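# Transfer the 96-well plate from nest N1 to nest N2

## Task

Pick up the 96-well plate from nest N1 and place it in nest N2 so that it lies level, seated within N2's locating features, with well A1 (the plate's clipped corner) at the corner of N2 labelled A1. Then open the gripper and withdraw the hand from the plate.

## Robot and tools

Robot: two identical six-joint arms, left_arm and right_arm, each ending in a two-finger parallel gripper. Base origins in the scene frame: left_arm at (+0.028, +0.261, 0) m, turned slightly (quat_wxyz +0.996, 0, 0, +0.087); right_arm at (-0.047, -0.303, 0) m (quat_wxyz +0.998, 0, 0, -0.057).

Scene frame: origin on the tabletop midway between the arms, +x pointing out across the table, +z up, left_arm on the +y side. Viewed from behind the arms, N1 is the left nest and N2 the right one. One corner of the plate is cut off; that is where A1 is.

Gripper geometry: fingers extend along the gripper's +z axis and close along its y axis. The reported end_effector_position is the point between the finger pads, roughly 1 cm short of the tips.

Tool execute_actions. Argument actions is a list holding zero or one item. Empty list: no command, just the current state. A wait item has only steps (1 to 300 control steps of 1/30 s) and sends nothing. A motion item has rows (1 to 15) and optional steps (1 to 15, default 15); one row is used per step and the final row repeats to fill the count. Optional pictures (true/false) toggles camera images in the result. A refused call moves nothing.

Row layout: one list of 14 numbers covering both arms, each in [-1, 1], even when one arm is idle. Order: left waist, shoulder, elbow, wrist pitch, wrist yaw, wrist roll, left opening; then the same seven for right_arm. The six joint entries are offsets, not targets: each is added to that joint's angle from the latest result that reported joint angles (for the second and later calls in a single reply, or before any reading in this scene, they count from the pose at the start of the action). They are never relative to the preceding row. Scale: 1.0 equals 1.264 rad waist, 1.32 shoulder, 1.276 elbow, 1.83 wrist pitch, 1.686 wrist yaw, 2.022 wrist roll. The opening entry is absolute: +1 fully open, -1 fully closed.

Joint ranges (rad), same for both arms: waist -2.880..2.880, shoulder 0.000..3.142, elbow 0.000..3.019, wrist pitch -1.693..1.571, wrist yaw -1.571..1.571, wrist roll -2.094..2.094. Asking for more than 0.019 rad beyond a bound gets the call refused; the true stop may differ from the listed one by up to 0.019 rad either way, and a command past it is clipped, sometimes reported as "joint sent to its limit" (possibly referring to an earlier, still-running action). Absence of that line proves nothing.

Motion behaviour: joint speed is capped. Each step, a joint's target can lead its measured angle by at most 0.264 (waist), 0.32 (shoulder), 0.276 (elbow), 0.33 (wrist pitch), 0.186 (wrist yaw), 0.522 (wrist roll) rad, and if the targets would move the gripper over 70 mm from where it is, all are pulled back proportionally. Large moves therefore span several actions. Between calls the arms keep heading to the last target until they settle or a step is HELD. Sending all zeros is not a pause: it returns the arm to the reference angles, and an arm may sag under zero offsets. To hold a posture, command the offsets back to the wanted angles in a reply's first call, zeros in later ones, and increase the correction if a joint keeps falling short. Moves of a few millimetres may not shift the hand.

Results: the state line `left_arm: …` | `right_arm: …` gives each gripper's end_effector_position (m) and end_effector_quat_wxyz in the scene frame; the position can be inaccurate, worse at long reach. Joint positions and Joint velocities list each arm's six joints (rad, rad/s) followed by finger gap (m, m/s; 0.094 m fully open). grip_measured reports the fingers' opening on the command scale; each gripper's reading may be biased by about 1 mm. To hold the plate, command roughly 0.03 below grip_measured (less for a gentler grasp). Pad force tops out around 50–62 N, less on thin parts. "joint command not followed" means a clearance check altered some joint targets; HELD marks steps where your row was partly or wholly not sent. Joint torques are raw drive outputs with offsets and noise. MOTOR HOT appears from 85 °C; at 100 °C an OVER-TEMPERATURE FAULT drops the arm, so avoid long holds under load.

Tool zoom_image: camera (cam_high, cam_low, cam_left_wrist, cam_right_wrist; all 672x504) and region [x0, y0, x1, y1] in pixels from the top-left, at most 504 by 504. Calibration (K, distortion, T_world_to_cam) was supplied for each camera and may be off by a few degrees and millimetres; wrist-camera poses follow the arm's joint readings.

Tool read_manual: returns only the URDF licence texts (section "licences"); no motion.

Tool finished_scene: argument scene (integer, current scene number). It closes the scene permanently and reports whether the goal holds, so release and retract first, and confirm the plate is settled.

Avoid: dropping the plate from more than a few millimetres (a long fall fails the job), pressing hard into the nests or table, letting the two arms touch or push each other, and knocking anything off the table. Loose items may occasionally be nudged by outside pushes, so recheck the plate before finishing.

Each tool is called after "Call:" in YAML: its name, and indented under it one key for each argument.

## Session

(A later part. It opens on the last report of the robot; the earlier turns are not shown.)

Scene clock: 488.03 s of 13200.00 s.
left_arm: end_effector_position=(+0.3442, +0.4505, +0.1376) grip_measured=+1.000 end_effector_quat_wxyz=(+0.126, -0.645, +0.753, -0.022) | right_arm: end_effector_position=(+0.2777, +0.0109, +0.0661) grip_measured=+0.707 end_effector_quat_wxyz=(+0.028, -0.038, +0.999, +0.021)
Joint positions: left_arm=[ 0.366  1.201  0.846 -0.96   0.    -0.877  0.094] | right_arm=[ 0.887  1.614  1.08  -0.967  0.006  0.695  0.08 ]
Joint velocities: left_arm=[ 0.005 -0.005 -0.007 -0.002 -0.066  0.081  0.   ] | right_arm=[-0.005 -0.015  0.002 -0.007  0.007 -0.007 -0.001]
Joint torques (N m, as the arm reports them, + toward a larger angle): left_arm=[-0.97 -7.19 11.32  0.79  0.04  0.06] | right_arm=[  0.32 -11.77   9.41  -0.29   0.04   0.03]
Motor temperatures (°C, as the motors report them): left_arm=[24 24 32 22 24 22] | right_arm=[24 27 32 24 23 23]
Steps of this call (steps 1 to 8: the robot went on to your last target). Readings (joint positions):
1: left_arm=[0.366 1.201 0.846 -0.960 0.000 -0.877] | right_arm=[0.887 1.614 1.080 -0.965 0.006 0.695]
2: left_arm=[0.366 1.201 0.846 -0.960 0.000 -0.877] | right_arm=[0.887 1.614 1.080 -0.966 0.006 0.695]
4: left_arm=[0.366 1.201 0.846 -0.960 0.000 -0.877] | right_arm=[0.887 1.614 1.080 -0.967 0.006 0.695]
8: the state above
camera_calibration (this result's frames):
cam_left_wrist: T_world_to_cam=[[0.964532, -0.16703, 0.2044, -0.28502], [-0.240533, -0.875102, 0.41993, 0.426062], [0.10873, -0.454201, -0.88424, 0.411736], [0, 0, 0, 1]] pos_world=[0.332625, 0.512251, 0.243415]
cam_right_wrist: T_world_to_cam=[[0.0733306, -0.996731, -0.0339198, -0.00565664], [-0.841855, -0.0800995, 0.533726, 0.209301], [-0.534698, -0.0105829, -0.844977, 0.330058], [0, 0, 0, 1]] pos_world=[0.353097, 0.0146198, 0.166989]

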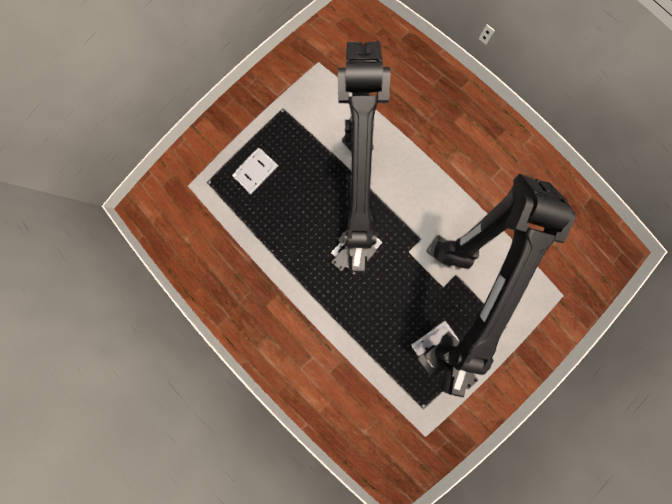

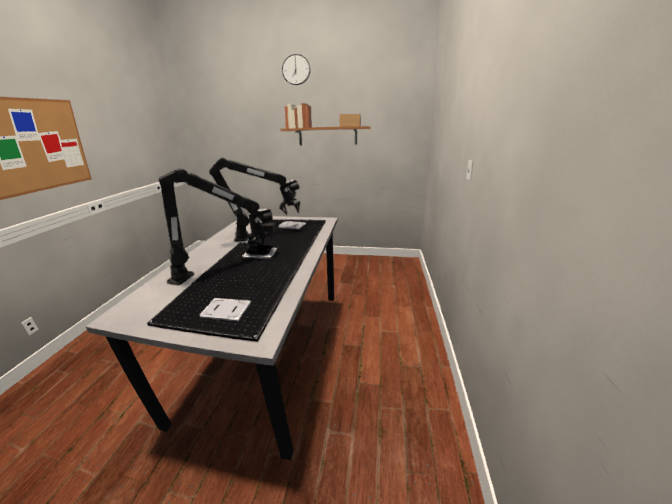

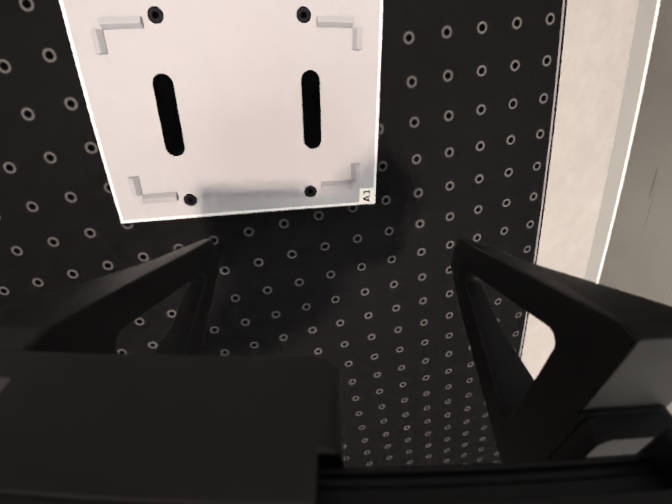

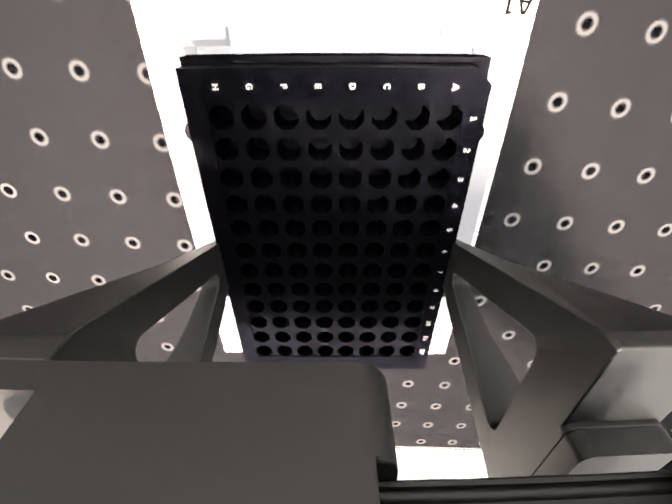

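Call:
execute_actions:
  actions:
    - {"rows": [ [0,0.002,0.012,0,0,0,1, -0.0069,0,0.0223,0,0,-0.0048,0.672], [0,0.002,0.012,0,0,0,1, -0.0086,0,0.0232,0,0,-0.0059,0.672], [0,0.002,0.012,0,0,0,1, -0.0114,0,0.0246,0,0,-0.0076,0.672], [0,0.002,0.012,0,0,0,1, -0.0154,0,0.0264,0,0,-0.0101,0.672], [0,0.002,0.012,0,0,0,1, -0.0206,0,0.0285,0,0,-0.0132,0.672], [0,0.002,0.012,0,0,0,1, -0.0269,0,0.0308,0,0,-0.0170,0.672], [0,0.002,0.012,0,0,0,1, -0.0343,0,0.0333,0,0,-0.0216,0.672], [0,0.002,0.012,0,0,0,1, -0.0429,0,0.0357,0,0,-0.0268,0.672], [0,0.002,0.012,0,0,0,1, -0.0526,0,0.0382,0,0,-0.0327,0.672], [0,0.002,0.012,0,0,0,1, -0.0635,0,0.0405,0,0,-0.0393,0.672], [0,0.002,0.012,0,0,0,1, -0.0755,0,0.0426,0,0,-0.0466,0.672], [0,0.002,0.012,0,0,0,1, -0.0886,0,0.0444,0,0,-0.0546,0.672], [0,0.002,0.012,0,0,0,1, -0.1029,0,0.0458,0,0,-0.0633,0.672], [0,0.002,0.012,0,0,0,1, -0.1184,0,0.0467,0,0,-0.0727,0.672], [0,0.002,0.012,0,0,0,1, -0.1349,0,0.0470,0,0,-0.0828,0.672] ], "steps": 15}
  pictures: false

Call:
execute_actions:
  actions:
    - {"rows": [ [0,0.002,0.012,0,0,0,1, -0.0412,0,0.033,0,0,-0.0458,0.672], [0,0.002,0.012,0,0,0,1, -0.0583,0,0.033,0,0,-0.0563,0.672], [0,0.002,0.012,0,0,0,1, -0.0755,0,0.033,0,0,-0.0667,0.672], [0,0.002,0.012,0,0,0,1, -0.0926,0,0.033,0,0,-0.0772,0.672], [0,0.002,0.012,0,0,0,1, -0.1098,0,0.033,0,0,-0.0876,0.672], [0,0.002,0.012,0,0,0,1, -0.1269,0,0.033,0,0,-0.0981,0.672], [0,0.002,0.012,0,0,0,1, -0.1441,0,0.033,0,0,-0.1085,0.672], [0,0.002,0.012,0,0,0,1, -0.1612,0,0.033,0,0,-0.1190,0.672], [0,0.002,0.012,0,0,0,1, -0.1784,0,0.031,0,0,-0.1294,0.672], [0,0.002,0.012,0,0,0,1, -0.1955,0,0.029,0,0,-0.1399,0.672], [0,0.002,0.012,0,0,0,1, -0.2127,0,0.027,0,0,-0.1503,0.672], [0,0.002,0.012,0,0,0,1, -0.2298,0,0.025,0,0,-0.1607,0.672], [0,0.002,0.012,0,0,0,1, -0.2470,0,0.023,0,0,-0.1712,0.672], [0,0.002,0.012,0,0,0,1, -0.2641,0,0.021,0,0,-0.1816,0.672], [0,0.002,0.012,0,0,0,1, -0.2813,0,0.019,0,0,-0.1921,0.672] ], "steps": 15}
  pictures: false

Call:
execute_actions:
  actions:
    - {"rows": [ [0,0.002,0.012,0,0,0,1, -0.0505,0,0.015,0,0,-0.0596,0.672], [0,0.002,0.012,0,0,0,1, -0.0676,0,0.015,0,0,-0.0701,0.672], [0,0.002,0.012,0,0,0,1, -0.0848,0,0.015,0,0,-0.0805,0.672], [0,0.002,0.012,0,0,0,1, -0.1019,0,0.015,0,0,-0.0910,0.672], [0,0.002,0.012,0,0,0,1, -0.1191,0,0.015,0,0,-0.1014,0.672], [0,0.002,0.012,0,0,0,1, -0.1362,0,0.015,0,0,-0.1119,0.672], [0,0.002,0.012,0,0,0,1, -0.1534,0,0.015,0,0,-0.1223,0.672], [0,0.002,0.012,0,0,0,1, -0.1705,0,0.015,0,0,-0.1328,0.672], [0,0.002,0.012,0,0,0,1, -0.1877,0,0.015,0,0,-0.1432,0.672], [0,0.002,0.012,0,0,0,1, -0.2048,0,0.015,0,0,-0.1537,0.672], [0,0.002,0.012,0,0,0,1, -0.2220,0,0.015,0,0,-0.1641,0.672], [0,0.002,0.012,0,0,0,1, -0.2391,0,0.015,0,0,-0.1745,0.672], [0,0.002,0.012,0,0,0,1, -0.2563,0,0.015,0,0,-0.1850,0.672], [0,0.002,0.012,0,0,0,1, -0.2734,0,0.015,0,0,-0.1954,0.672], [0,0.002,0.012,0,0,0,1, -0.2906,0,0.015,0,0,-0.2059,0.672] ], "steps": 15}
  pictures: false

Call:
execute_actions:
  actions:
    - {"rows": [ [0,0.002,0.012,0,0,0,1, -0.0505,0,0.015,0,0,-0.0596,0.672], [0,0.002,0.012,0,0,0,1, -0.0676,0,0.015,0,0,-0.0701,0.672], [0,0.002,0.012,0,0,0,1, -0.0848,0,0.015,0,0,-0.0805,0.672], [0,0.002,0.012,0,0,0,1, -0.1019,0,0.015,0,0,-0.0910,0.672], [0,0.002,0.012,0,0,0,1, -0.1191,0,0.015,0,0,-0.1014,0.672], [0,0.002,0.012,0,0,0,1, -0.1362,0,0.015,0,0,-0.1119,0.672], [0,0.002,0.012,0,0,0,1, -0.1534,0,0.015,0,0,-0.1223,0.672], [0,0.002,0.012,0,0,0,1, -0.1705,0,0.015,0,0,-0.1328,0.672], [0,0.002,0.012,0,0,0,1, -0.1877,0,0.015,0,0,-0.1432,0.672], [0,0.002,0.012,0,0,0,1, -0.2048,0,0.015,0,0,-0.1537,0.672], [0,0.002,0.012,0,0,0,1, -0.2220,0,0.015,0,0,-0.1641,0.672], [0,0.002,0.012,0,0,0,1, -0.2391,0,0.015,0,0,-0.1745,0.672], [0,0.002,0.012,0,0,0,1, -0.2563,0,0.015,0,0,-0.1850,0.672], [0,0.002,0.012,0,0,0,1, -0.2734,0,0.015,0,0,-0.1954,0.672], [0,0.002,0.012,0,0,0,1, -0.2906,0,0.015,0,0,-0.2059,0.672] ], "steps": 15}
  pictures: false

Call:
execute_actions:
  actions:
    - {"rows": [ [0,0.002,0.012,0,0,0,1, -0.0499,0,0.015,0,0,-0.0593,0.672], [0,0.002,0.012,0,0,0,1, -0.0653,0,0.015,0,0,-0.0687,0.672], [0,0.002,0.012,0,0,0,1, -0.0796,0,0.015,0,0,-0.0774,0.672], [0,0.002,0.012,0,0,0,1, -0.0928,0,0.015,0,0,-0.0854,0.672], [0,0.002,0.012,0,0,0,1, -0.1048,0,0.015,0,0,-0.0927,0.672], [0,0.002,0.012,0,0,0,1, -0.1156,0,0.015,0,0,-0.0993,0.672], [0,0.002,0.012,0,0,0,1, -0.1253,0,0.015,0,0,-0.1053,0.672], [0,0.002,0.012,0,0,0,1, -0.1339,0,0.015,0,0,-0.1105,0.672], [0,0.002,0.012,0,0,0,1, -0.1414,0,0.015,0,0,-0.1150,0.672], [0,0.002,0.012,0,0,0,1, -0.1476,0,0.015,0,0,-0.1188,0.672], [0,0.002,0.012,0,0,0,1, -0.1528,0,0.015,0,0,-0.1220,0.672], [0,0.002,0.012,0,0,0,1, -0.1568,0,0.015,0,0,-0.1244,0.672], [0,0.002,0.012,0,0,0,1, -0.1597,0,0.015,0,0,-0.1261,0.672], [0,0.002,0.012,0,0,0,1, -0.1614,0,0.015,0,0,-0.1272,0.672], [0,0.002,0.012,0,0,0,1, -0.1619,0,0.015,0,0,-0.1275,0.672] ], "steps": 15}
  pictures: false

Call:
execute_actions:
  actions:
    - {"steps": 20}

Scene clock: 522.17 s of 13200.00 s.
left_arm: end_effector_position=(+0.3442, +0.4505, +0.1376) grip_measured=+1.000 end_effector_quat_wxyz=(+0.126, -0.645, +0.753, -0.022) | right_arm: end_effector_position=(+0.3161, -0.0258, +0.0703) grip_measured=+0.707 end_effector_quat_wxyz=(+0.035, -0.029, +0.999, +0.021)
Joint positions: left_arm=[ 0.366  1.201  0.846 -0.96   0.    -0.877  0.094] | right_arm=[ 0.77   1.614  1.091 -0.967  0.006  0.598  0.08 ]
Joint velocities: left_arm=[ 0.015 -0.015  0.012  0.017 -0.022  0.037  0.   ] | right_arm=[-0.601 -0.005  0.085  0.007  0.11  -0.447 -0.001]
Joint torques (N m, as the arm reports them, + toward a larger angle): left_arm=[-0.92 -7.16 11.33  0.79  0.04  0.06] | right_arm=[ -0.5  -10.93  10.85   0.1    0.    -0.03]
Motor temperatures (°C, as the motors report them): left_arm=[24 24 32 22 24 22] | right_arm=[24 27 33 24 23 23]
Steps of this call (steps 1 to 15: the robot went on to your last target; steps 16 to 90: nothing new was sent; then 30.63 s passed at rest; steps 91 to 105: all 15 steps of this action). Readings (joint positions):
91: left_arm=[0.366 1.201 0.846 -0.960 0.000 -0.877] | right_arm=[0.887 1.614 1.080 -0.967 0.006 0.695]
92: left_arm=[0.366 1.201 0.846 -0.960 0.000 -0.877] | right_arm=[0.887 1.614 1.080 -0.967 0.006 0.694]
94: left_arm=[0.366 1.201 0.846 -0.960 0.000 -0.877] | right_arm=[0.886 1.614 1.080 -0.967 0.006 0.691]
98: left_arm=[0.366 1.201 0.846 -0.960 0.000 -0.877] | right_arm=[0.871 1.614 1.080 -0.967 0.006 0.674]
105: the state above

Scene clock: 522.67 s of 13200.00 s.
left_arm: end_effector_position=(+0.3442, +0.4505, +0.1376) grip_measured=+1.000 end_effector_quat_wxyz=(+0.126, -0.645, +0.753, -0.022) | right_arm: end_effector_position=(+0.3848, -0.1493, +0.0715) grip_measured=+0.707 end_effector_quat_wxyz=(+0.041, -0.021, +0.999, +0.011)
Joint positions: left_arm=[ 0.366  1.201  0.846 -0.96   0.    -0.877  0.094] | right_arm=[ 0.46   1.614  1.095 -0.967  0.006  0.304  0.08 ]
Joint velocities: left_arm=[-0.005 -0.005 -0.002  0.002  0.051 -0.095  0.   ] | right_arm=[-0.669  0.005 -0.022 -0.007 -0.022 -0.667 -0.001]
Joint torques (N m, as the arm reports them, + toward a larger angle): left_arm=[-0.98 -7.18 11.33  0.79  0.04  0.06] | right_arm=[  0.58 -11.09   9.26   0.13   0.    -0.07]
Motor temperatures (°C, as the motors report them): left_arm=[24 24 32 22 24 22] | right_arm=[24 27 33 24 23 23]
Steps of this call (steps 1 to 15: all 15 steps of this action). Readings (joint positions):
1: left_arm=[0.366 1.201 0.846 -0.960 0.000 -0.877] | right_arm=[0.751 1.614 1.093 -0.967 0.006 0.581]
2: left_arm=[0.366 1.201 0.846 -0.960 0.000 -0.877] | right_arm=[0.732 1.614 1.094 -0.967 0.006 0.564]
4: left_arm=[0.366 1.201 0.846 -0.960 0.000 -0.877] | right_arm=[0.695 1.614 1.095 -0.967 0.006 0.527]
8: left_arm=[0.366 1.201 0.846 -0.960 0.000 -0.877] | right_arm=[0.617 1.614 1.095 -0.967 0.006 0.448]
15: the state above

Scene clock: 523.17 s of 13200.00 s.
left_arm: end_effector_position=(+0.3442, +0.4505, +0.1376) grip_measured=+1.000 end_effector_quat_wxyz=(+0.126, -0.645, +0.753, -0.022) | right_arm: end_effector_position=(+0.4113, -0.2936, +0.0715) grip_measured=+0.707 end_effector_quat_wxyz=(+0.042, -0.020, +0.999, -0.003)
Joint positions: left_arm=[ 0.366  1.201  0.846 -0.96   0.    -0.877  0.094] | right_arm=[ 0.139  1.614  1.095 -0.967  0.006 -0.017  0.08 ]
Joint velocities: left_arm=[-0.005  0.015  0.002 -0.007 -0.11  -0.051  0.   ] | right_arm=[-0.659 -0.005  0.007  0.007  0.022 -0.711 -0.   ]
Joint torques (N m, as the arm reports them, + toward a larger angle): left_arm=[-0.94 -7.21 11.32  0.8   0.04  0.06] | right_arm=[ -0.67 -11.18   8.98   0.12  -0.03  -0.1 ]
Motor temperatures (°C, as the motors report them): left_arm=[24 24 32 22 24 22] | right_arm=[24 27 33 24 23 23]
Steps of this call (steps 1 to 15: all 15 steps of this action). Readings (joint positions):
1: left_arm=[0.366 1.201 0.846 -0.960 0.000 -0.877] | right_arm=[0.438 1.614 1.095 -0.967 0.006 0.282]
2: left_arm=[0.366 1.201 0.846 -0.960 0.000 -0.877] | right_arm=[0.416 1.614 1.095 -0.967 0.006 0.261]
4: left_arm=[0.366 1.201 0.846 -0.960 0.000 -0.877] | right_arm=[0.374 1.614 1.095 -0.967 0.006 0.218]
8: left_arm=[0.366 1.201 0.846 -0.960 0.000 -0.877] | right_arm=[0.291 1.614 1.095 -0.967 0.006 0.132]
15: the state above

Scene clock: 523.67 s of 13200.00 s.
left_arm: end_effector_position=(+0.3442, +0.4505, +0.1376) grip_measured=+1.000 end_effector_quat_wxyz=(+0.126, -0.645, +0.753, -0.022) | right_arm: end_effector_position=(+0.3908, -0.4388, +0.0715) grip_measured=+0.707 end_effector_quat_wxyz=(+0.039, -0.020, +0.999, -0.016)
Joint positions: left_arm=[ 0.366  1.201  0.846 -0.96   0.    -0.877  0.094] | right_arm=[-0.182  1.614  1.095 -0.967  0.006 -0.337  0.08 ]
Joint velocities: left_arm=[-0.005  0.005 -0.007  0.012 -0.007  0.022  0.   ] | right_arm=[-0.64  -0.005 -0.012  0.017 -0.037 -0.579 -0.001]
Joint torques (N m, as the arm reports them, + toward a larger angle): left_arm=[-0.97 -7.16 11.33  0.79  0.04  0.06] | right_arm=[ -0.54 -11.01   9.05   0.14  -0.05  -0.04]
Motor temperatures (°C, as the motors report them): left_arm=[24 24 32 22 24 22] | right_arm=[24 27 33 24 23 23]
Steps of this call (steps 1 to 15: all 15 steps of this action). Readings (joint positions):
1: left_arm=[0.366 1.201 0.846 -0.960 0.000 -0.877] | right_arm=[0.117 1.614 1.095 -0.967 0.006 -0.038]
2: left_arm=[0.366 1.201 0.846 -0.960 0.000 -0.877] | right_arm=[0.096 1.614 1.095 -0.967 0.006 -0.060]
4: left_arm=[0.366 1.201 0.846 -0.960 0.000 -0.877] | right_arm=[0.054 1.614 1.095 -0.967 0.006 -0.103]
8: left_arm=[0.366 1.201 0.846 -0.960 0.000 -0.877] | right_arm=[-0.030 1.614 1.095 -0.967 0.006 -0.189]
15: the state above

Scene clock: 524.17 s of 13200.00 s.
left_arm: end_effector_position=(+0.3442, +0.4505, +0.1376) grip_measured=+1.000 end_effector_quat_wxyz=(+0.126, -0.645, +0.753, -0.022) | right_arm: end_effector_position=(+0.3555, -0.5224, +0.0715) grip_measured=+0.707 end_effector_quat_wxyz=(+0.035, -0.033, +0.999, -0.024)
Joint positions: left_arm=[ 0.366  1.201  0.846 -0.96   0.    -0.877  0.094] | right_arm=[-0.381  1.614  1.095 -0.967  0.006 -0.561  0.08 ]
Joint velocities: left_arm=[-0.005 -0.005 -0.012  0.002  0.007  0.007  0.   ] | right_arm=[-0.054 -0.005 -0.037 -0.007 -0.007 -0.183 -0.001]
Joint torques (N m, as the arm reports them, + toward a larger angle): left_arm=[-0.94 -7.16 11.32  0.8   0.04  0.06] | right_arm=[ -0.36 -10.87   9.03   0.13  -0.07  -0.09]
Motor temperatures (°C, as the motors report them): left_arm=[24 24 32 22 24 22] | right_arm=[24 27 33 24 23 23]
Steps of this call (steps 1 to 15: all 15 steps of this action). Readings (joint positions):
1: left_arm=[0.366 1.201 0.846 -0.960 0.000 -0.877] | right_arm=[-0.204 1.614 1.095 -0.967 0.006 -0.358]
2: left_arm=[0.366 1.201 0.846 -0.960 0.000 -0.877] | right_arm=[-0.225 1.614 1.095 -0.967 0.006 -0.380]
4: left_arm=[0.366 1.201 0.846 -0.960 0.000 -0.877] | right_arm=[-0.265 1.614 1.095 -0.967 0.006 -0.420]
8: left_arm=[0.366 1.201 0.846 -0.960 0.000 -0.877] | right_arm=[-0.330 1.614 1.095 -0.967 0.006 -0.489]
15: the state above

Scene clock: 524.83 s of 13200.00 s.
left_arm: end_effector_position=(+0.3442, +0.4505, +0.1376) grip_measured=+1.000 end_effector_quat_wxyz=(+0.126, -0.645, +0.753, -0.022) | right_arm: end_effector_position=(+0.3552, -0.5230, +0.0715) grip_measured=+0.707 end_effector_quat_wxyz=(+0.035, -0.044, +0.998, -0.025)
Joint positions: left_arm=[ 0.366  1.201  0.846 -0.96   0.    -0.877  0.094] | right_arm=[-0.382  1.614  1.095 -0.967  0.006 -0.586  0.08 ]
Joint velocities: left_arm=[-0.005 -0.005 -0.017 -0.007  0.007  0.007  0.   ] | right_arm=[-0.005 -0.015  0.002  0.017 -0.051 -0.081 -0.002]
Joint torques (N m, as the arm reports them, + toward a larger angle): left_arm=[-0.96 -7.15 11.33  0.79  0.04  0.06] | right_arm=[ -0.04 -10.93   9.02   0.14  -0.07  -0.09]
Motor temperatures (°C, as the motors report them): left_arm=[24 24 32 22 24 22] | right_arm=[24 27 33 24 23 23]
Steps of this call (steps 1 to 20: the robot went on to your last target). Readings (joint positions):
1: left_arm=[0.366 1.201 0.846 -0.960 0.000 -0.877] | right_arm=[-0.382 1.614 1.095 -0.967 0.006 -0.566]
2: left_arm=[0.366 1.201 0.846 -0.960 0.000 -0.877] | right_arm=[-0.382 1.614 1.095 -0.967 0.006 -0.570]
4: left_arm=[0.366 1.201 0.846 -0.960 0.000 -0.877] | right_arm=[-0.382 1.614 1.095 -0.967 0.006 -0.576]
8: left_arm=[0.366 1.201 0.846 -0.960 0.000 -0.877] | right_arm=[-0.382 1.614 1.095 -0.967 0.006 -0.582]
20: the state above
camera_calibration (this result's frames):
cam_left_wrist: T_world_to_cam=[[0.964532, -0.16703, 0.2044, -0.28502], [-0.240533, -0.875102, 0.41993, 0.426062], [0.10873, -0.454201, -0.88424, 0.411736], [0, 0, 0, 1]] pos_world=[0.332625, 0.512251, 0.243415]
cam_right_wrist: T_world_to_cam=[[0.0827877, -0.994887, 0.0578532, -0.5523], [-0.850391, -0.0402574, 0.524609, 0.253417], [-0.519597, -0.092629, -0.849375, 0.322359], [0, 0, 0, 1]] pos_world=[0.428724, -0.509414, 0.172811]

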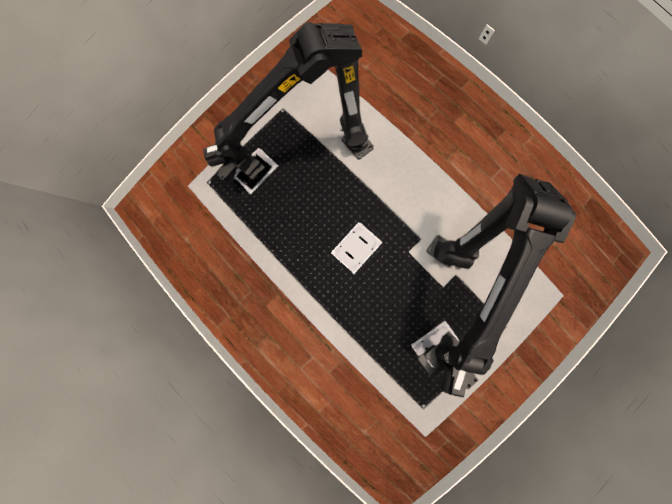

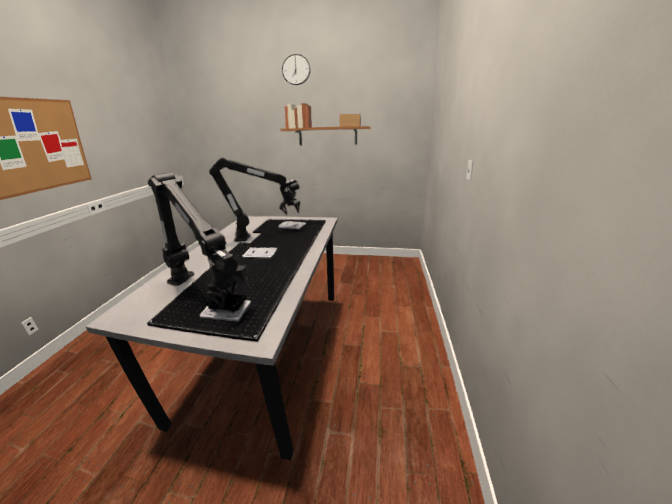

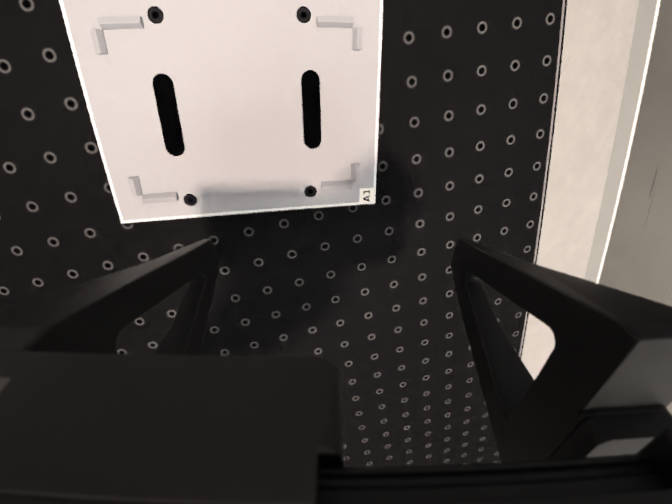

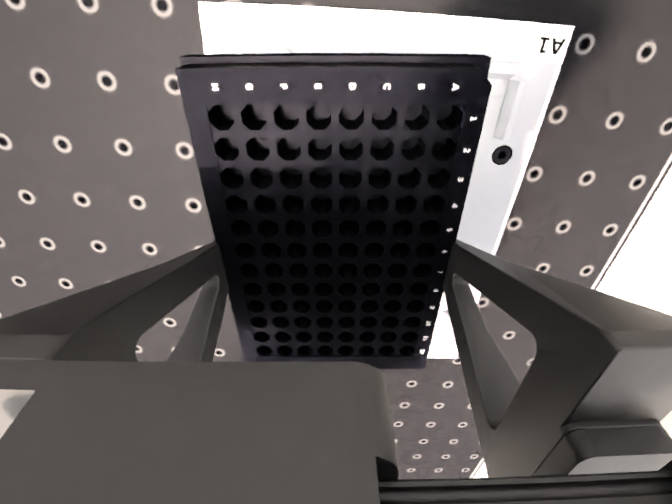

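Call:
zoom_image:
  camera: "cam_right_wrist"
  region: [170, 0, 270, 75]

Call:
zoom_image:
  camera: "cam_right_wrist"
  region: [510, 0, 610, 75]

Call:
zoom_image:
  camera: "cam_right_wrist"
  region: [460, 60, 560, 180]

Call:
zoom_image:
  camera: "cam_right_wrist"
  region: [400, 280, 500, 380]

Region (170, 0, 270, 75) of cam_right_wrist's 672x504 image, scaled by 5.040, with more detail than that image has; it fills the top 378 rows of this view, and the rest is white.

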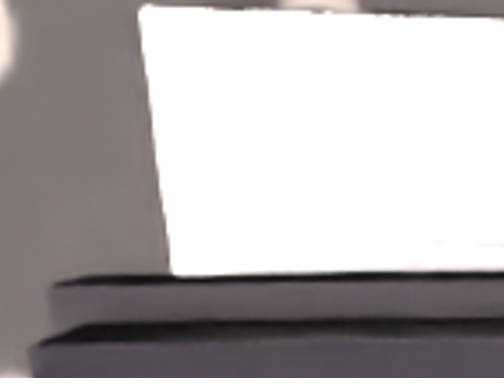

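Region (510, 0, 610, 75) of cam_right_wrist's 672x504 image, scaled by 5.040, with more detail than that image has; it fills the top 378 rows of this view, and the rest is white.

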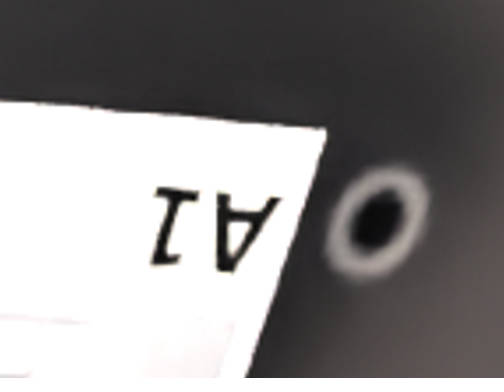

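Region (460, 60, 560, 180) of cam_right_wrist's 672x504 image, scaled by 4.200, with more detail than that image has.

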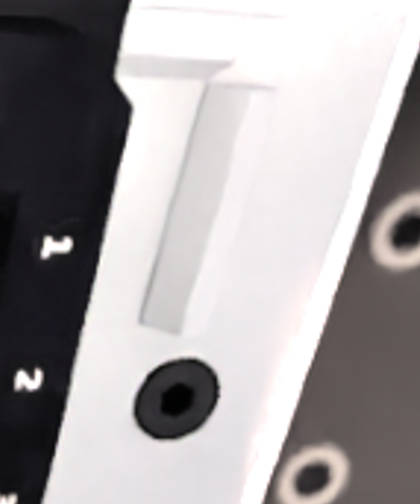

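Region (400, 280, 500, 380) of cam_right_wrist's 672x504 image, scaled by 5.040, with more detail than that image has.

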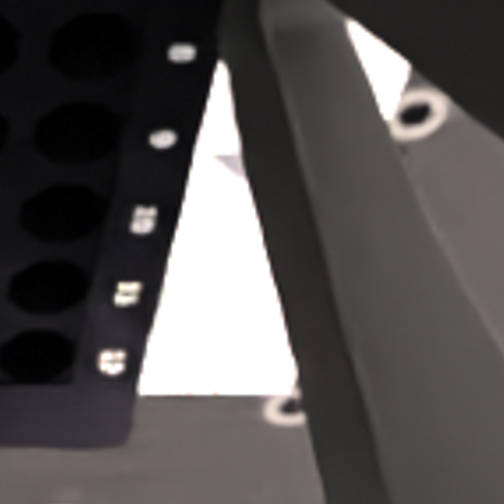

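Call:
execute_actions:
  actions:
    - {"rows": [ [0,0.002,0.012,0,0,0,1, -0.0067,0.0070,0.0242,0.0051,0,0.0041,0.672], [0,0.002,0.012,0,0,0,1, -0.0077,0.0076,0.0247,0.0052,0,0.0043,0.672], [0,0.002,0.012,0,0,0,1, -0.0092,0.0085,0.0254,0.0055,0,0.0047,0.672], [0,0.002,0.012,0,0,0,1, -0.0112,0.0097,0.0264,0.0058,0,0.0051,0.672], [0,0.002,0.012,0,0,0,1, -0.0136,0.0111,0.0275,0.0062,0,0.0057,0.672], [0,0.002,0.012,0,0,0,1, -0.0162,0.0127,0.0288,0.0067,0,0.0063,0.672], [0,0.002,0.012,0,0,0,1, -0.0189,0.0143,0.0301,0.0072,0,0.0069,0.672], [0,0.002,0.012,0,0,0,1, -0.0217,0.0160,0.0315,0.0076,0,0.0075,0.672], [0,0.002,0.012,0,0,0,1, -0.0244,0.0176,0.0328,0.0081,0,0.0081,0.672], [0,0.002,0.012,0,0,0,1, -0.0270,0.0192,0.0341,0.0086,0,0.0087,0.672], [0,0.002,0.012,0,0,0,1, -0.0294,0.0206,0.0352,0.0090,0,0.0093,0.672], [0,0.002,0.012,0,0,0,1, -0.0314,0.0218,0.0362,0.0093,0,0.0097,0.672], [0,0.002,0.012,0,0,0,1, -0.0329,0.0227,0.0369,0.0096,0,0.0101,0.672], [0,0.002,0.012,0,0,0,1, -0.0339,0.0233,0.0374,0.0097,0,0.0103,0.672], [0,0.002,0.012,0,0,0,1, -0.0343,0.0235,0.0376,0.0098,0,0.0104,0.672] ], "steps": 15}
  pictures: false

Call:
execute_actions:
  actions:
    - {"steps": 18}

Scene clock: 544.87 s of 13200.00 s.
left_arm: end_effector_position=(+0.3442, +0.4505, +0.1376) grip_measured=+1.000 end_effector_quat_wxyz=(+0.126, -0.645, +0.753, -0.022) | right_arm: end_effector_position=(+0.3484, -0.5354, +0.0644) grip_measured=+0.707 end_effector_quat_wxyz=(+0.030, -0.024, +0.999, -0.022)
Joint positions: left_arm=[ 0.366  1.201  0.846 -0.96   0.    -0.877  0.094] | right_arm=[-0.413  1.63   1.095 -0.962  0.006 -0.576  0.08 ]
Joint velocities: left_arm=[ 0.005 -0.015  0.002  0.007 -0.022  0.007  0.   ] | right_arm=[-0.083  0.063  0.002  0.007 -0.095  0.022 -0.001]
Joint torques (N m, as the arm reports them, + toward a larger angle): left_arm=[-0.9  -7.16 11.32  0.78  0.04  0.05] | right_arm=[-0.01 -9.78 11.14  0.57 -0.07  0.13]
Motor temperatures (°C, as the motors report them): left_arm=[24 24 32 22 24 22] | right_arm=[24 27 33 24 23 23]
Steps of this call (steps 1 to 15: the robot went on to your last target; steps 16 to 90: nothing new was sent; then 16.53 s passed at rest; steps 91 to 105: all 15 steps of this action). Readings (joint positions):
91: left_arm=[0.366 1.201 0.846 -0.960 0.000 -0.877] | right_arm=[-0.382 1.614 1.095 -0.967 0.006 -0.587]
92: left_arm=[0.366 1.201 0.846 -0.960 0.000 -0.877] | right_arm=[-0.382 1.614 1.095 -0.967 0.006 -0.587]
94: left_arm=[0.366 1.201 0.846 -0.960 0.000 -0.877] | right_arm=[-0.382 1.614 1.095 -0.967 0.006 -0.586]
98: left_arm=[0.366 1.201 0.846 -0.960 0.000 -0.877] | right_arm=[-0.387 1.615 1.095 -0.967 0.006 -0.583]
105: the state above

Scene clock: 545.47 s of 13200.00 s.
left_arm: end_effector_position=(+0.3442, +0.4505, +0.1376) grip_measured=+1.000 end_effector_quat_wxyz=(+0.126, -0.645, +0.753, -0.022) | right_arm: end_effector_position=(+0.3481, -0.5377, +0.0635) grip_measured=+0.707 end_effector_quat_wxyz=(+0.029, -0.020, +0.999, -0.022)
Joint positions: left_arm=[ 0.366  1.201  0.846 -0.96   0.    -0.877  0.094] | right_arm=[-0.418  1.634  1.097 -0.961  0.006 -0.574  0.08 ]
Joint velocities: left_arm=[-0.015  0.005 -0.022 -0.002  0.022 -0.022  0.   ] | right_arm=[-0.024 -0.015 -0.002  0.032 -0.007 -0.037 -0.002]
Joint torques (N m, as the arm reports them, + toward a larger angle): left_arm=[-0.97 -7.16 11.31  0.8   0.04  0.06] | right_arm=[ -0.37 -10.35  10.82   0.55  -0.07   0.13]
Motor temperatures (°C, as the motors report them): left_arm=[24 24 32 22 24 22] | right_arm=[24 27 33 24 23 23]
Steps of this call (steps 1 to 15: the robot went on to your last target; steps 16 to 18: nothing new was sent). Readings (joint positions):
1: left_arm=[0.366 1.201 0.846 -0.960 0.000 -0.877] | right_arm=[-0.416 1.632 1.095 -0.962 0.006 -0.576]
2: left_arm=[0.366 1.201 0.846 -0.960 0.000 -0.877] | right_arm=[-0.417 1.633 1.095 -0.962 0.006 -0.575]
4: left_arm=[0.366 1.201 0.846 -0.960 0.000 -0.877] | right_arm=[-0.418 1.634 1.095 -0.961 0.006 -0.574]
8: left_arm=[0.366 1.201 0.846 -0.960 0.000 -0.877] | right_arm=[-0.418 1.634 1.096 -0.961 0.006 -0.574]
18: the state above
All arms were judged still, so your last target was given up. Only a new action makes them travel on or press farther. Fingers that are still opening or closing keep moving.
camera_calibration (this result's frames):
cam_left_wrist: T_world_to_cam=[[0.964532, -0.16703, 0.2044, -0.28502], [-0.240533, -0.875102, 0.41993, 0.426062], [0.10873, -0.454201, -0.88424, 0.411736], [0, 0, 0, 1]] pos_world=[0.332625, 0.512251, 0.243415]
cam_right_wrist: T_world_to_cam=[[0.0354655, -0.998097, 0.0504488, -0.550666], [-0.846107, -0.00312412, 0.533004, 0.268907], [-0.531832, -0.0615883, -0.844607, 0.33123], [0, 0, 0, 1]] pos_world=[0.423213, -0.528378, 0.164212]

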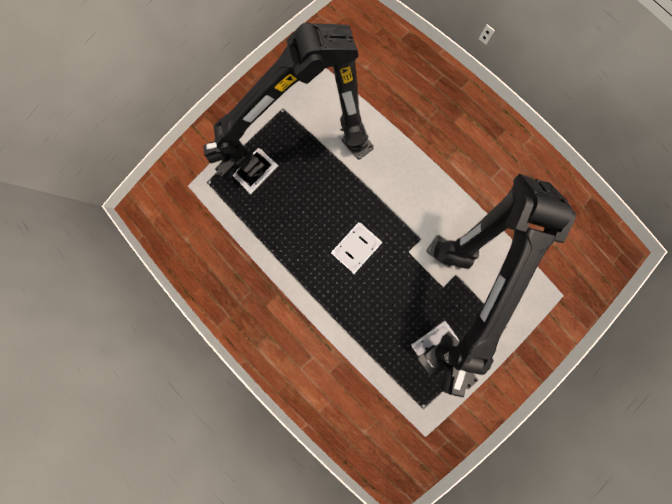

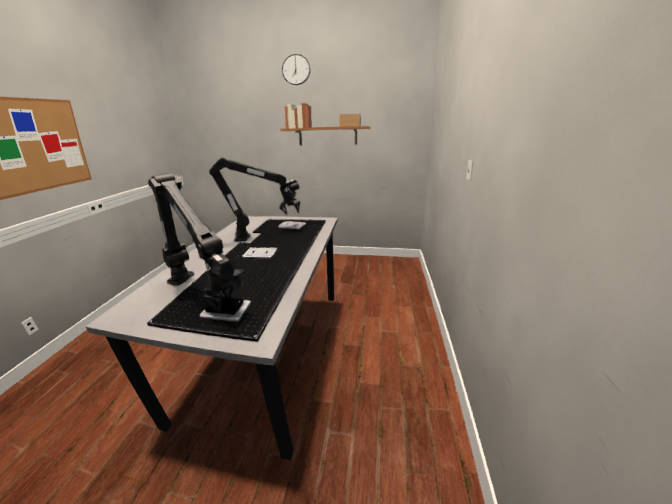

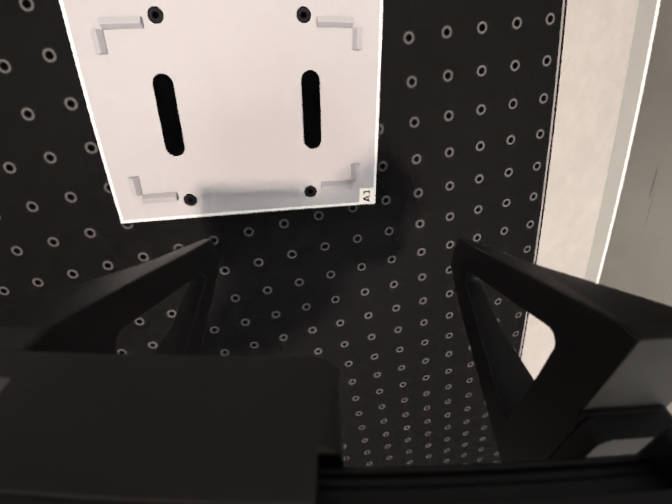

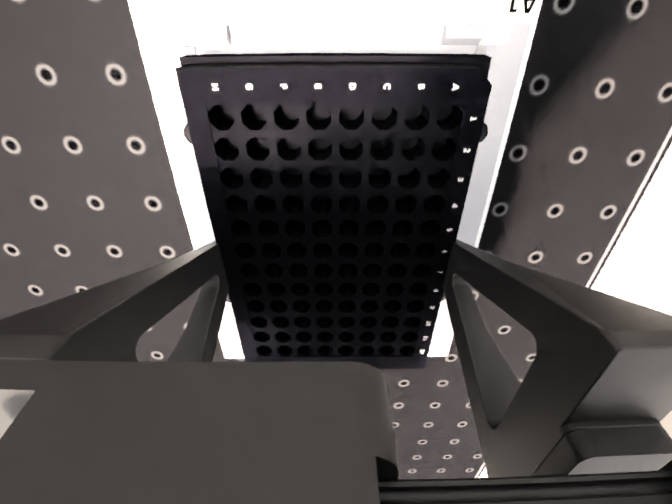

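Call:
zoom_image:
  camera: "cam_right_wrist"
  region: [110, 0, 250, 160]

Call:
zoom_image:
  camera: "cam_right_wrist"
  region: [420, 0, 560, 160]

Call:
zoom_image:
  camera: "cam_right_wrist"
  region: [190, 290, 290, 380]

Call:
zoom_image:
  camera: "cam_right_wrist"
  region: [380, 290, 480, 380]

Region (110, 0, 250, 160) of cam_right_wrist's 672x504 image, scaled by 3.150, with more detail than that image has; it fills the left 441 columns of this view, and the rest is white.

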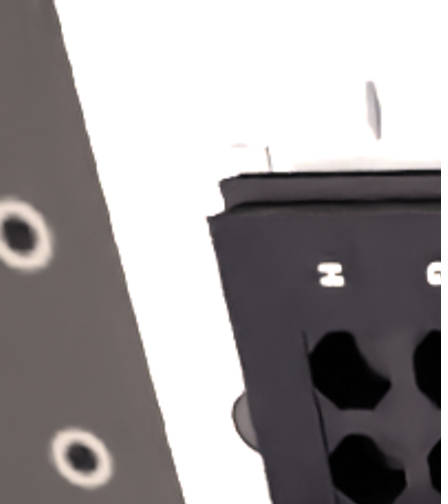

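Region (420, 0, 560, 160) of cam_right_wrist's 672x504 image, scaled by 3.150, with more detail than that image has; it fills the left 441 columns of this view, and the rest is white.

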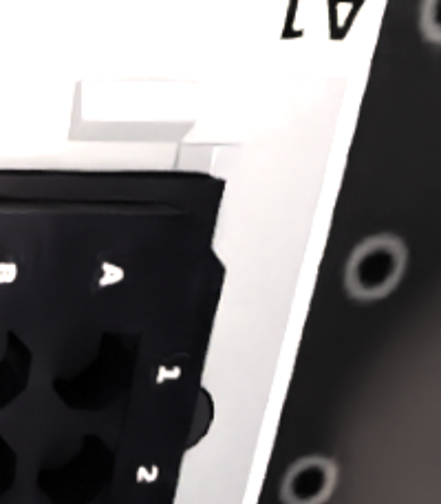

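Region (190, 290, 290, 380) of cam_right_wrist's 672x504 image, scaled by 5.040, with more detail than that image has; it fills the top 454 rows of this view, and the rest is white.

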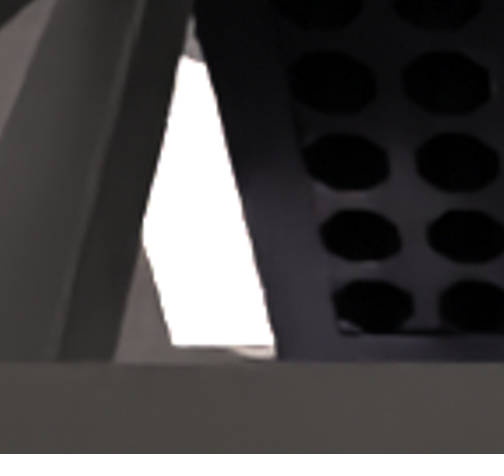

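Region (380, 290, 480, 380) of cam_right_wrist's 672x504 image, scaled by 5.040, with more detail than that image has; it fills the top 454 rows of this view, and the rest is white.

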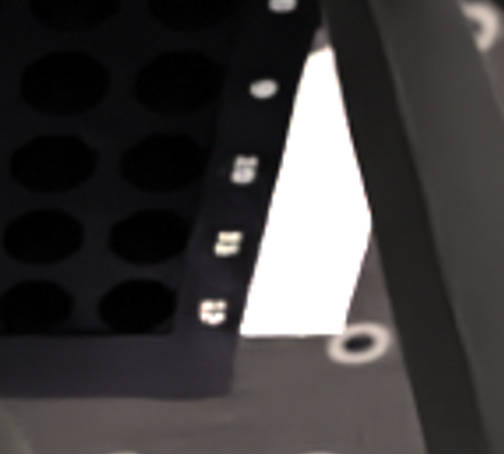

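Call:
execute_actions:
  actions:
    - {"rows": [ [0,0.002,0.012,0,0,0,1, 0,0,0.0350,0,0,0,0.672], [0,0.002,0.012,0,0,0,1, 0,0,0.0360,0,0,0,0.672], [0,0.002,0.012,0,0,0,1, 0,0,0.0370,0,0,0,0.672], [0,0.002,0.012,0,0,0,1, 0,0,0.0380,0,0,0,0.672], [0,0.002,0.012,0,0,0,1, 0,0,0.0390,0,0,0,0.672], [0,0.002,0.012,0,0,0,1, 0,0,0.0400,0,0,0,0.672], [0,0.002,0.012,0,0,0,1, 0,0,0.0408,0,0,0,0.672] ], "steps": 15}
  pictures: false

Call:
execute_actions:
  actions:
    - {"steps": 10}
  pictures: false

Scene clock: 568.73 s of 13200.00 s.
left_arm: end_effector_position=(+0.3442, +0.4505, +0.1376) grip_measured=+1.000 end_effector_quat_wxyz=(+0.126, -0.645, +0.753, -0.022) | right_arm: end_effector_position=(+0.3509, -0.5393, +0.0661) grip_measured=+0.707 end_effector_quat_wxyz=(+0.032, -0.020, +0.999, -0.024)
Joint positions: left_arm=[ 0.366  1.201  0.846 -0.96   0.    -0.877  0.094] | right_arm=[-0.418  1.634  1.104 -0.961  0.006 -0.574  0.08 ]
Joint velocities: left_arm=[-0.005 -0.005 -0.002 -0.002 -0.022 -0.007  0.   ] | right_arm=[ 0.005  0.005 -0.007  0.007 -0.022 -0.066  0.   ]
Joint torques (N m, as the arm reports them, + toward a larger angle): left_arm=[-0.92 -7.11 11.33  0.8   0.04  0.06] | right_arm=[  0.23 -10.78  10.91   0.11  -0.07   0.03]
Motor temperatures (°C, as the motors report them): left_arm=[24 24 32 22 24 22] | right_arm=[24 27 35 24 23 23]
Steps of this call (steps 1 to 90: nothing new was sent; then 19.77 s passed at rest; steps 91 to 105: all 15 steps of this action). Readings (joint positions):
91: left_arm=[0.366 1.201 0.846 -0.960 0.000 -0.877] | right_arm=[-0.418 1.634 1.097 -0.961 0.006 -0.574]
92: left_arm=[0.366 1.201 0.846 -0.960 0.000 -0.877] | right_arm=[-0.418 1.634 1.097 -0.961 0.006 -0.574]
94: left_arm=[0.366 1.201 0.846 -0.960 0.000 -0.877] | right_arm=[-0.418 1.634 1.097 -0.961 0.006 -0.574]
98: left_arm=[0.366 1.201 0.846 -0.960 0.000 -0.877] | right_arm=[-0.418 1.634 1.100 -0.961 0.006 -0.574]
105: the state above

Scene clock: 569.07 s of 13200.00 s.
left_arm: end_effector_position=(+0.3442, +0.4505, +0.1376) grip_measured=+1.000 end_effector_quat_wxyz=(+0.126, -0.645, +0.753, -0.022) | right_arm: end_effector_position=(+0.3509, -0.5393, +0.0661) grip_measured=+0.707 end_effector_quat_wxyz=(+0.032, -0.020, +0.999, -0.024)
Joint positions: left_arm=[ 0.366  1.201  0.846 -0.96   0.    -0.877  0.094] | right_arm=[-0.418  1.634  1.104 -0.961  0.006 -0.574  0.08 ]
Joint velocities: left_arm=[ 0.005 -0.015 -0.012 -0.002  0.051 -0.081  0.   ] | right_arm=[ 0.005  0.005 -0.042  0.012 -0.007 -0.081  0.   ]
Joint torques (N m, as the arm reports them, + toward a larger angle): left_arm=[-0.94 -7.14 11.33  0.8   0.04  0.06] | right_arm=[  0.25 -11.43  10.86   0.12  -0.07   0.03]
Motor temperatures (°C, as the motors report them): left_arm=[24 24 32 22 24 22] | right_arm=[24 27 35 24 23 23]
Steps of this call (steps 1 to 10: the robot went on to your last target). Readings (joint positions):
1: left_arm=[0.366 1.201 0.846 -0.960 0.000 -0.877] | right_arm=[-0.418 1.634 1.104 -0.961 0.006 -0.574]
2: left_arm=[0.366 1.201 0.846 -0.960 0.000 -0.877] | right_arm=[-0.418 1.634 1.104 -0.961 0.006 -0.574]
4: left_arm=[0.366 1.201 0.846 -0.960 0.000 -0.877] | right_arm=[-0.418 1.634 1.104 -0.961 0.006 -0.574]
8: left_arm=[0.366 1.201 0.846 -0.960 0.000 -0.877] | right_arm=[-0.418 1.634 1.104 -0.961 0.006 -0.574]
10: the state above

Call:
execute_actions:
  actions:
    - {"rows": [ [0,0.002,0.012,0,0,0,1, 0,0.0072,0.030,0,0,0,0.672], [0,0.002,0.012,0,0,0,1, 0,0.0079,0.027,0,0,0,0.672], [0,0.002,0.012,0,0,0,1, 0,0.0089,0.024,0,0,0,0.672], [0,0.002,0.012,0,0,0,1, 0,0.0102,0.021,0,0,0,0.672], [0,0.002,0.012,0,0,0,1, 0,0.0117,0.018,0,0,0,0.672], [0,0.002,0.012,0,0,0,1, 0,0.0133,0.015,0,0,0,0.672], [0,0.002,0.012,0,0,0,1, 0,0.0151,0.015,0,0,0,0.672], [0,0.002,0.012,0,0,0,1, 0,0.0169,0.015,0,0,0,0.672], [0,0.002,0.012,0,0,0,1, 0,0.0187,0.015,0,0,0,0.672], [0,0.002,0.012,0,0,0,1, 0,0.0203,0.015,0,0,0,0.672], [0,0.002,0.012,0,0,0,1, 0,0.0218,0.015,0,0,0,0.672], [0,0.002,0.012,0,0,0,1, 0,0.0231,0.015,0,0,0,0.672], [0,0.002,0.012,0,0,0,1, 0,0.0241,0.015,0,0,0,0.672], [0,0.002,0.012,0,0,0,1, 0,0.0248,0.015,0,0,0,0.672], [0,0.002,0.012,0,0,0,1, 0,0.0250,0.015,0,0,0,0.672] ], "steps": 15}
  pictures: false

Call:
execute_actions:
  actions:
    - {"steps": 12}

Scene clock: 574.93 s of 13200.00 s.
left_arm: end_effector_position=(+0.3442, +0.4505, +0.1376) grip_measured=+1.000 end_effector_quat_wxyz=(+0.126, -0.645, +0.753, -0.022) | right_arm: end_effector_position=(+0.3498, -0.5387, +0.0580) grip_measured=+0.707 end_effector_quat_wxyz=(+0.025, -0.021, +0.999, -0.019)
Joint positions: left_arm=[ 0.366  1.201  0.846 -0.96   0.    -0.877  0.094] | right_arm=[-0.418  1.652  1.104 -0.961  0.006 -0.574  0.08 ]
Joint velocities: left_arm=[-0.005 -0.005 -0.007 -0.012  0.022 -0.081  0.   ] | right_arm=[-0.005  0.073 -0.007 -0.007 -0.037  0.095 -0.001]
Joint torques (N m, as the arm reports them, + toward a larger angle): left_arm=[-0.98 -7.18 11.32  0.79  0.04  0.06] | right_arm=[  0.31 -11.32   8.88   0.1   -0.07   0.03]
Motor temperatures (°C, as the motors report them): left_arm=[24 24 33 22 24 22] | right_arm=[24 27 35 24 23 23]
Steps of this call (steps 1 to 15: the robot went on to your last target; steps 16 to 90: nothing new was sent; then 2.37 s passed at rest; steps 91 to 105: all 15 steps of this action). Readings (joint positions):
91: left_arm=[0.366 1.201 0.846 -0.960 0.000 -0.877] | right_arm=[-0.418 1.634 1.104 -0.961 0.006 -0.574]
92: left_arm=[0.366 1.201 0.846 -0.960 0.000 -0.877] | right_arm=[-0.418 1.634 1.104 -0.961 0.006 -0.574]
94: left_arm=[0.366 1.201 0.846 -0.960 0.000 -0.877] | right_arm=[-0.418 1.634 1.104 -0.961 0.006 -0.574]
98: left_arm=[0.366 1.201 0.846 -0.960 0.000 -0.877] | right_arm=[-0.418 1.636 1.104 -0.961 0.006 -0.574]
105: the state above

Scene clock: 575.33 s of 13200.00 s.
left_arm: end_effector_position=(+0.3442, +0.4505, +0.1376) grip_measured=+1.000 end_effector_quat_wxyz=(+0.126, -0.645, +0.753, -0.022) | right_arm: end_effector_position=(+0.3495, -0.5386, +0.0561) grip_measured=+0.707 end_effector_quat_wxyz=(+0.023, -0.021, +0.999, -0.018)
Joint positions: left_arm=[ 0.366  1.201  0.846 -0.96   0.    -0.877  0.094] | right_arm=[-0.418  1.657  1.104 -0.961  0.006 -0.574  0.08 ]
Joint velocities: left_arm=[-0.015 -0.005  0.002 -0.022 -0.022 -0.037  0.   ] | right_arm=[ 0.005  0.005  0.007 -0.012 -0.154  0.007 -0.   ]
Joint torques (N m, as the arm reports them, + toward a larger angle): left_arm=[-0.97 -7.23 11.32  0.78  0.04  0.06] | right_arm=[ 0.28 -9.58  8.85  0.02 -0.07  0.03]
Motor temperatures (°C, as the motors report them): left_arm=[24 24 33 22 24 22] | right_arm=[24 27 35 24 23 23]
Steps of this call (steps 1 to 12: the robot went on to your last target). Readings (joint positions):
1: left_arm=[0.366 1.201 0.846 -0.960 0.000 -0.877] | right_arm=[-0.418 1.654 1.104 -0.961 0.006 -0.574]
2: left_arm=[0.366 1.201 0.846 -0.960 0.000 -0.877] | right_arm=[-0.418 1.656 1.104 -0.961 0.006 -0.574]
4: left_arm=[0.366 1.201 0.846 -0.960 0.000 -0.877] | right_arm=[-0.418 1.657 1.104 -0.961 0.006 -0.574]
8: left_arm=[0.366 1.201 0.846 -0.960 0.000 -0.877] | right_arm=[-0.418 1.657 1.104 -0.961 0.006 -0.574]
12: the state above
camera_calibration (this result's frames):
cam_left_wrist: T_world_to_cam=[[0.964532, -0.16703, 0.2044, -0.28502], [-0.240533, -0.875102, 0.41993, 0.426062], [0.10873, -0.454201, -0.88424, 0.411736], [0, 0, 0, 1]] pos_world=[0.332625, 0.512251, 0.243415]
cam_right_wrist: T_world_to_cam=[[0.0360748, -0.998456, 0.0422466, -0.55111], [-0.839027, -0.00729509, 0.544041, 0.268683], [-0.542893, -0.0550722, -0.837994, 0.332687], [0, 0, 0, 1]] pos_world=[0.425927, -0.529977, 0.155898]

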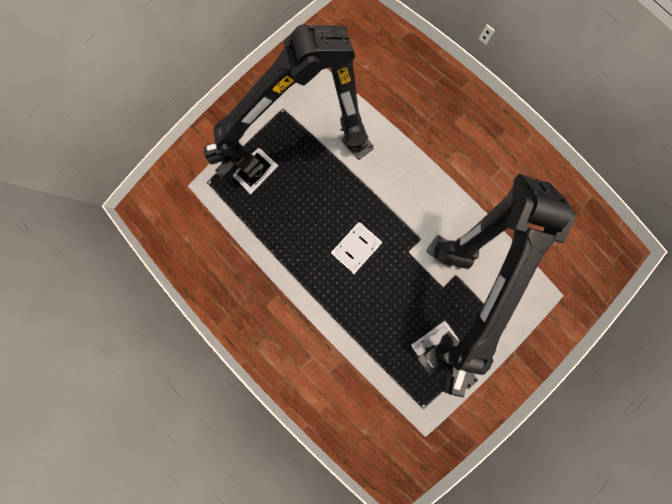

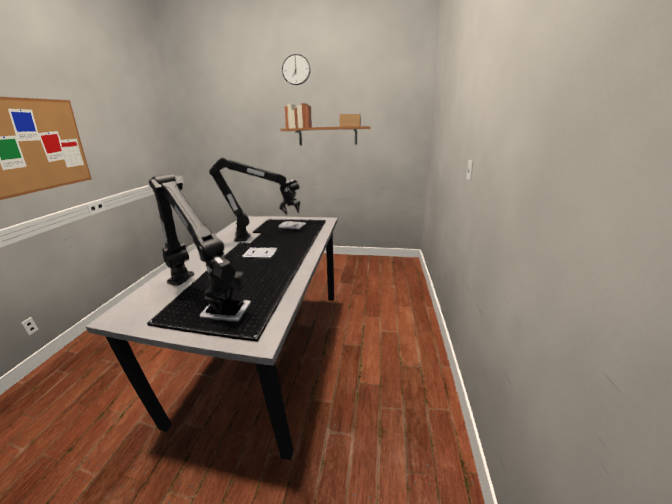

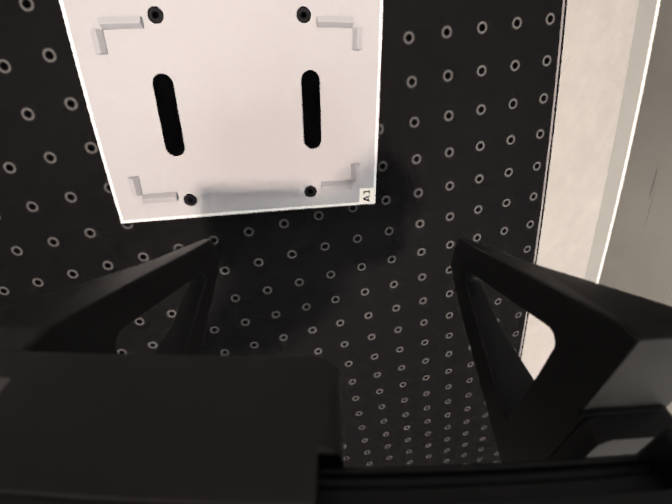

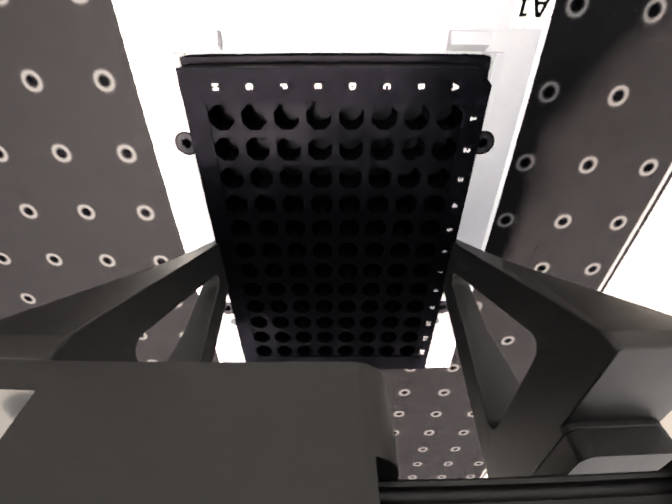

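Call:
zoom_image:
  camera: "cam_right_wrist"
  region: [100, 0, 260, 170]

Call:
zoom_image:
  camera: "cam_right_wrist"
  region: [410, 0, 570, 170]

Call:
zoom_image:
  camera: "cam_right_wrist"
  region: [370, 290, 490, 390]

Region (100, 0, 260, 170) of cam_right_wrist's 672x504 image, scaled by 2.965, with more detail than that image has; it fills the left 474 columns of this view, and the rest is white.

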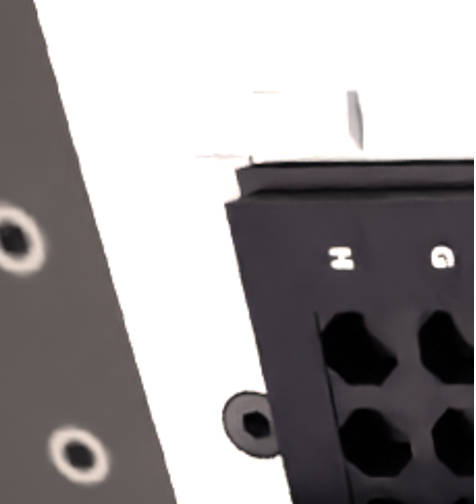

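Region (410, 0, 570, 170) of cam_right_wrist's 672x504 image, scaled by 2.965, with more detail than that image has; it fills the left 474 columns of this view, and the rest is white.

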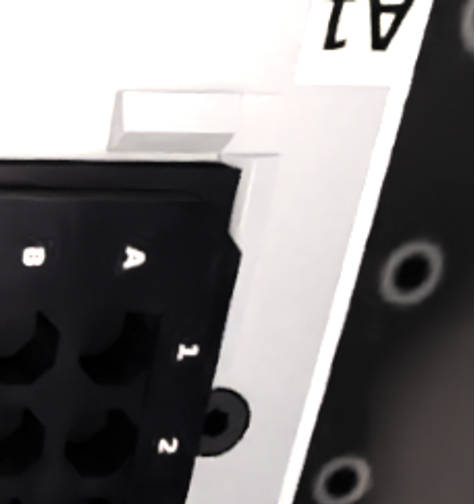

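Region (370, 290, 490, 390) of cam_right_wrist's 672x504 image, scaled by 4.200, with more detail than that image has.

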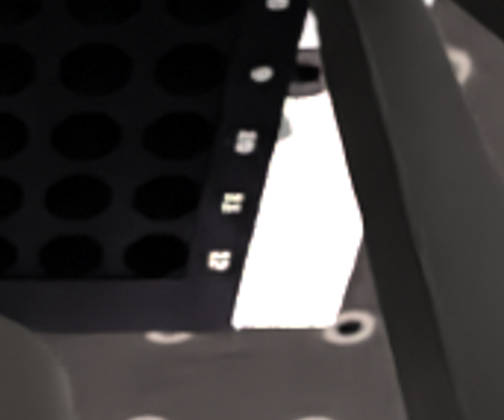

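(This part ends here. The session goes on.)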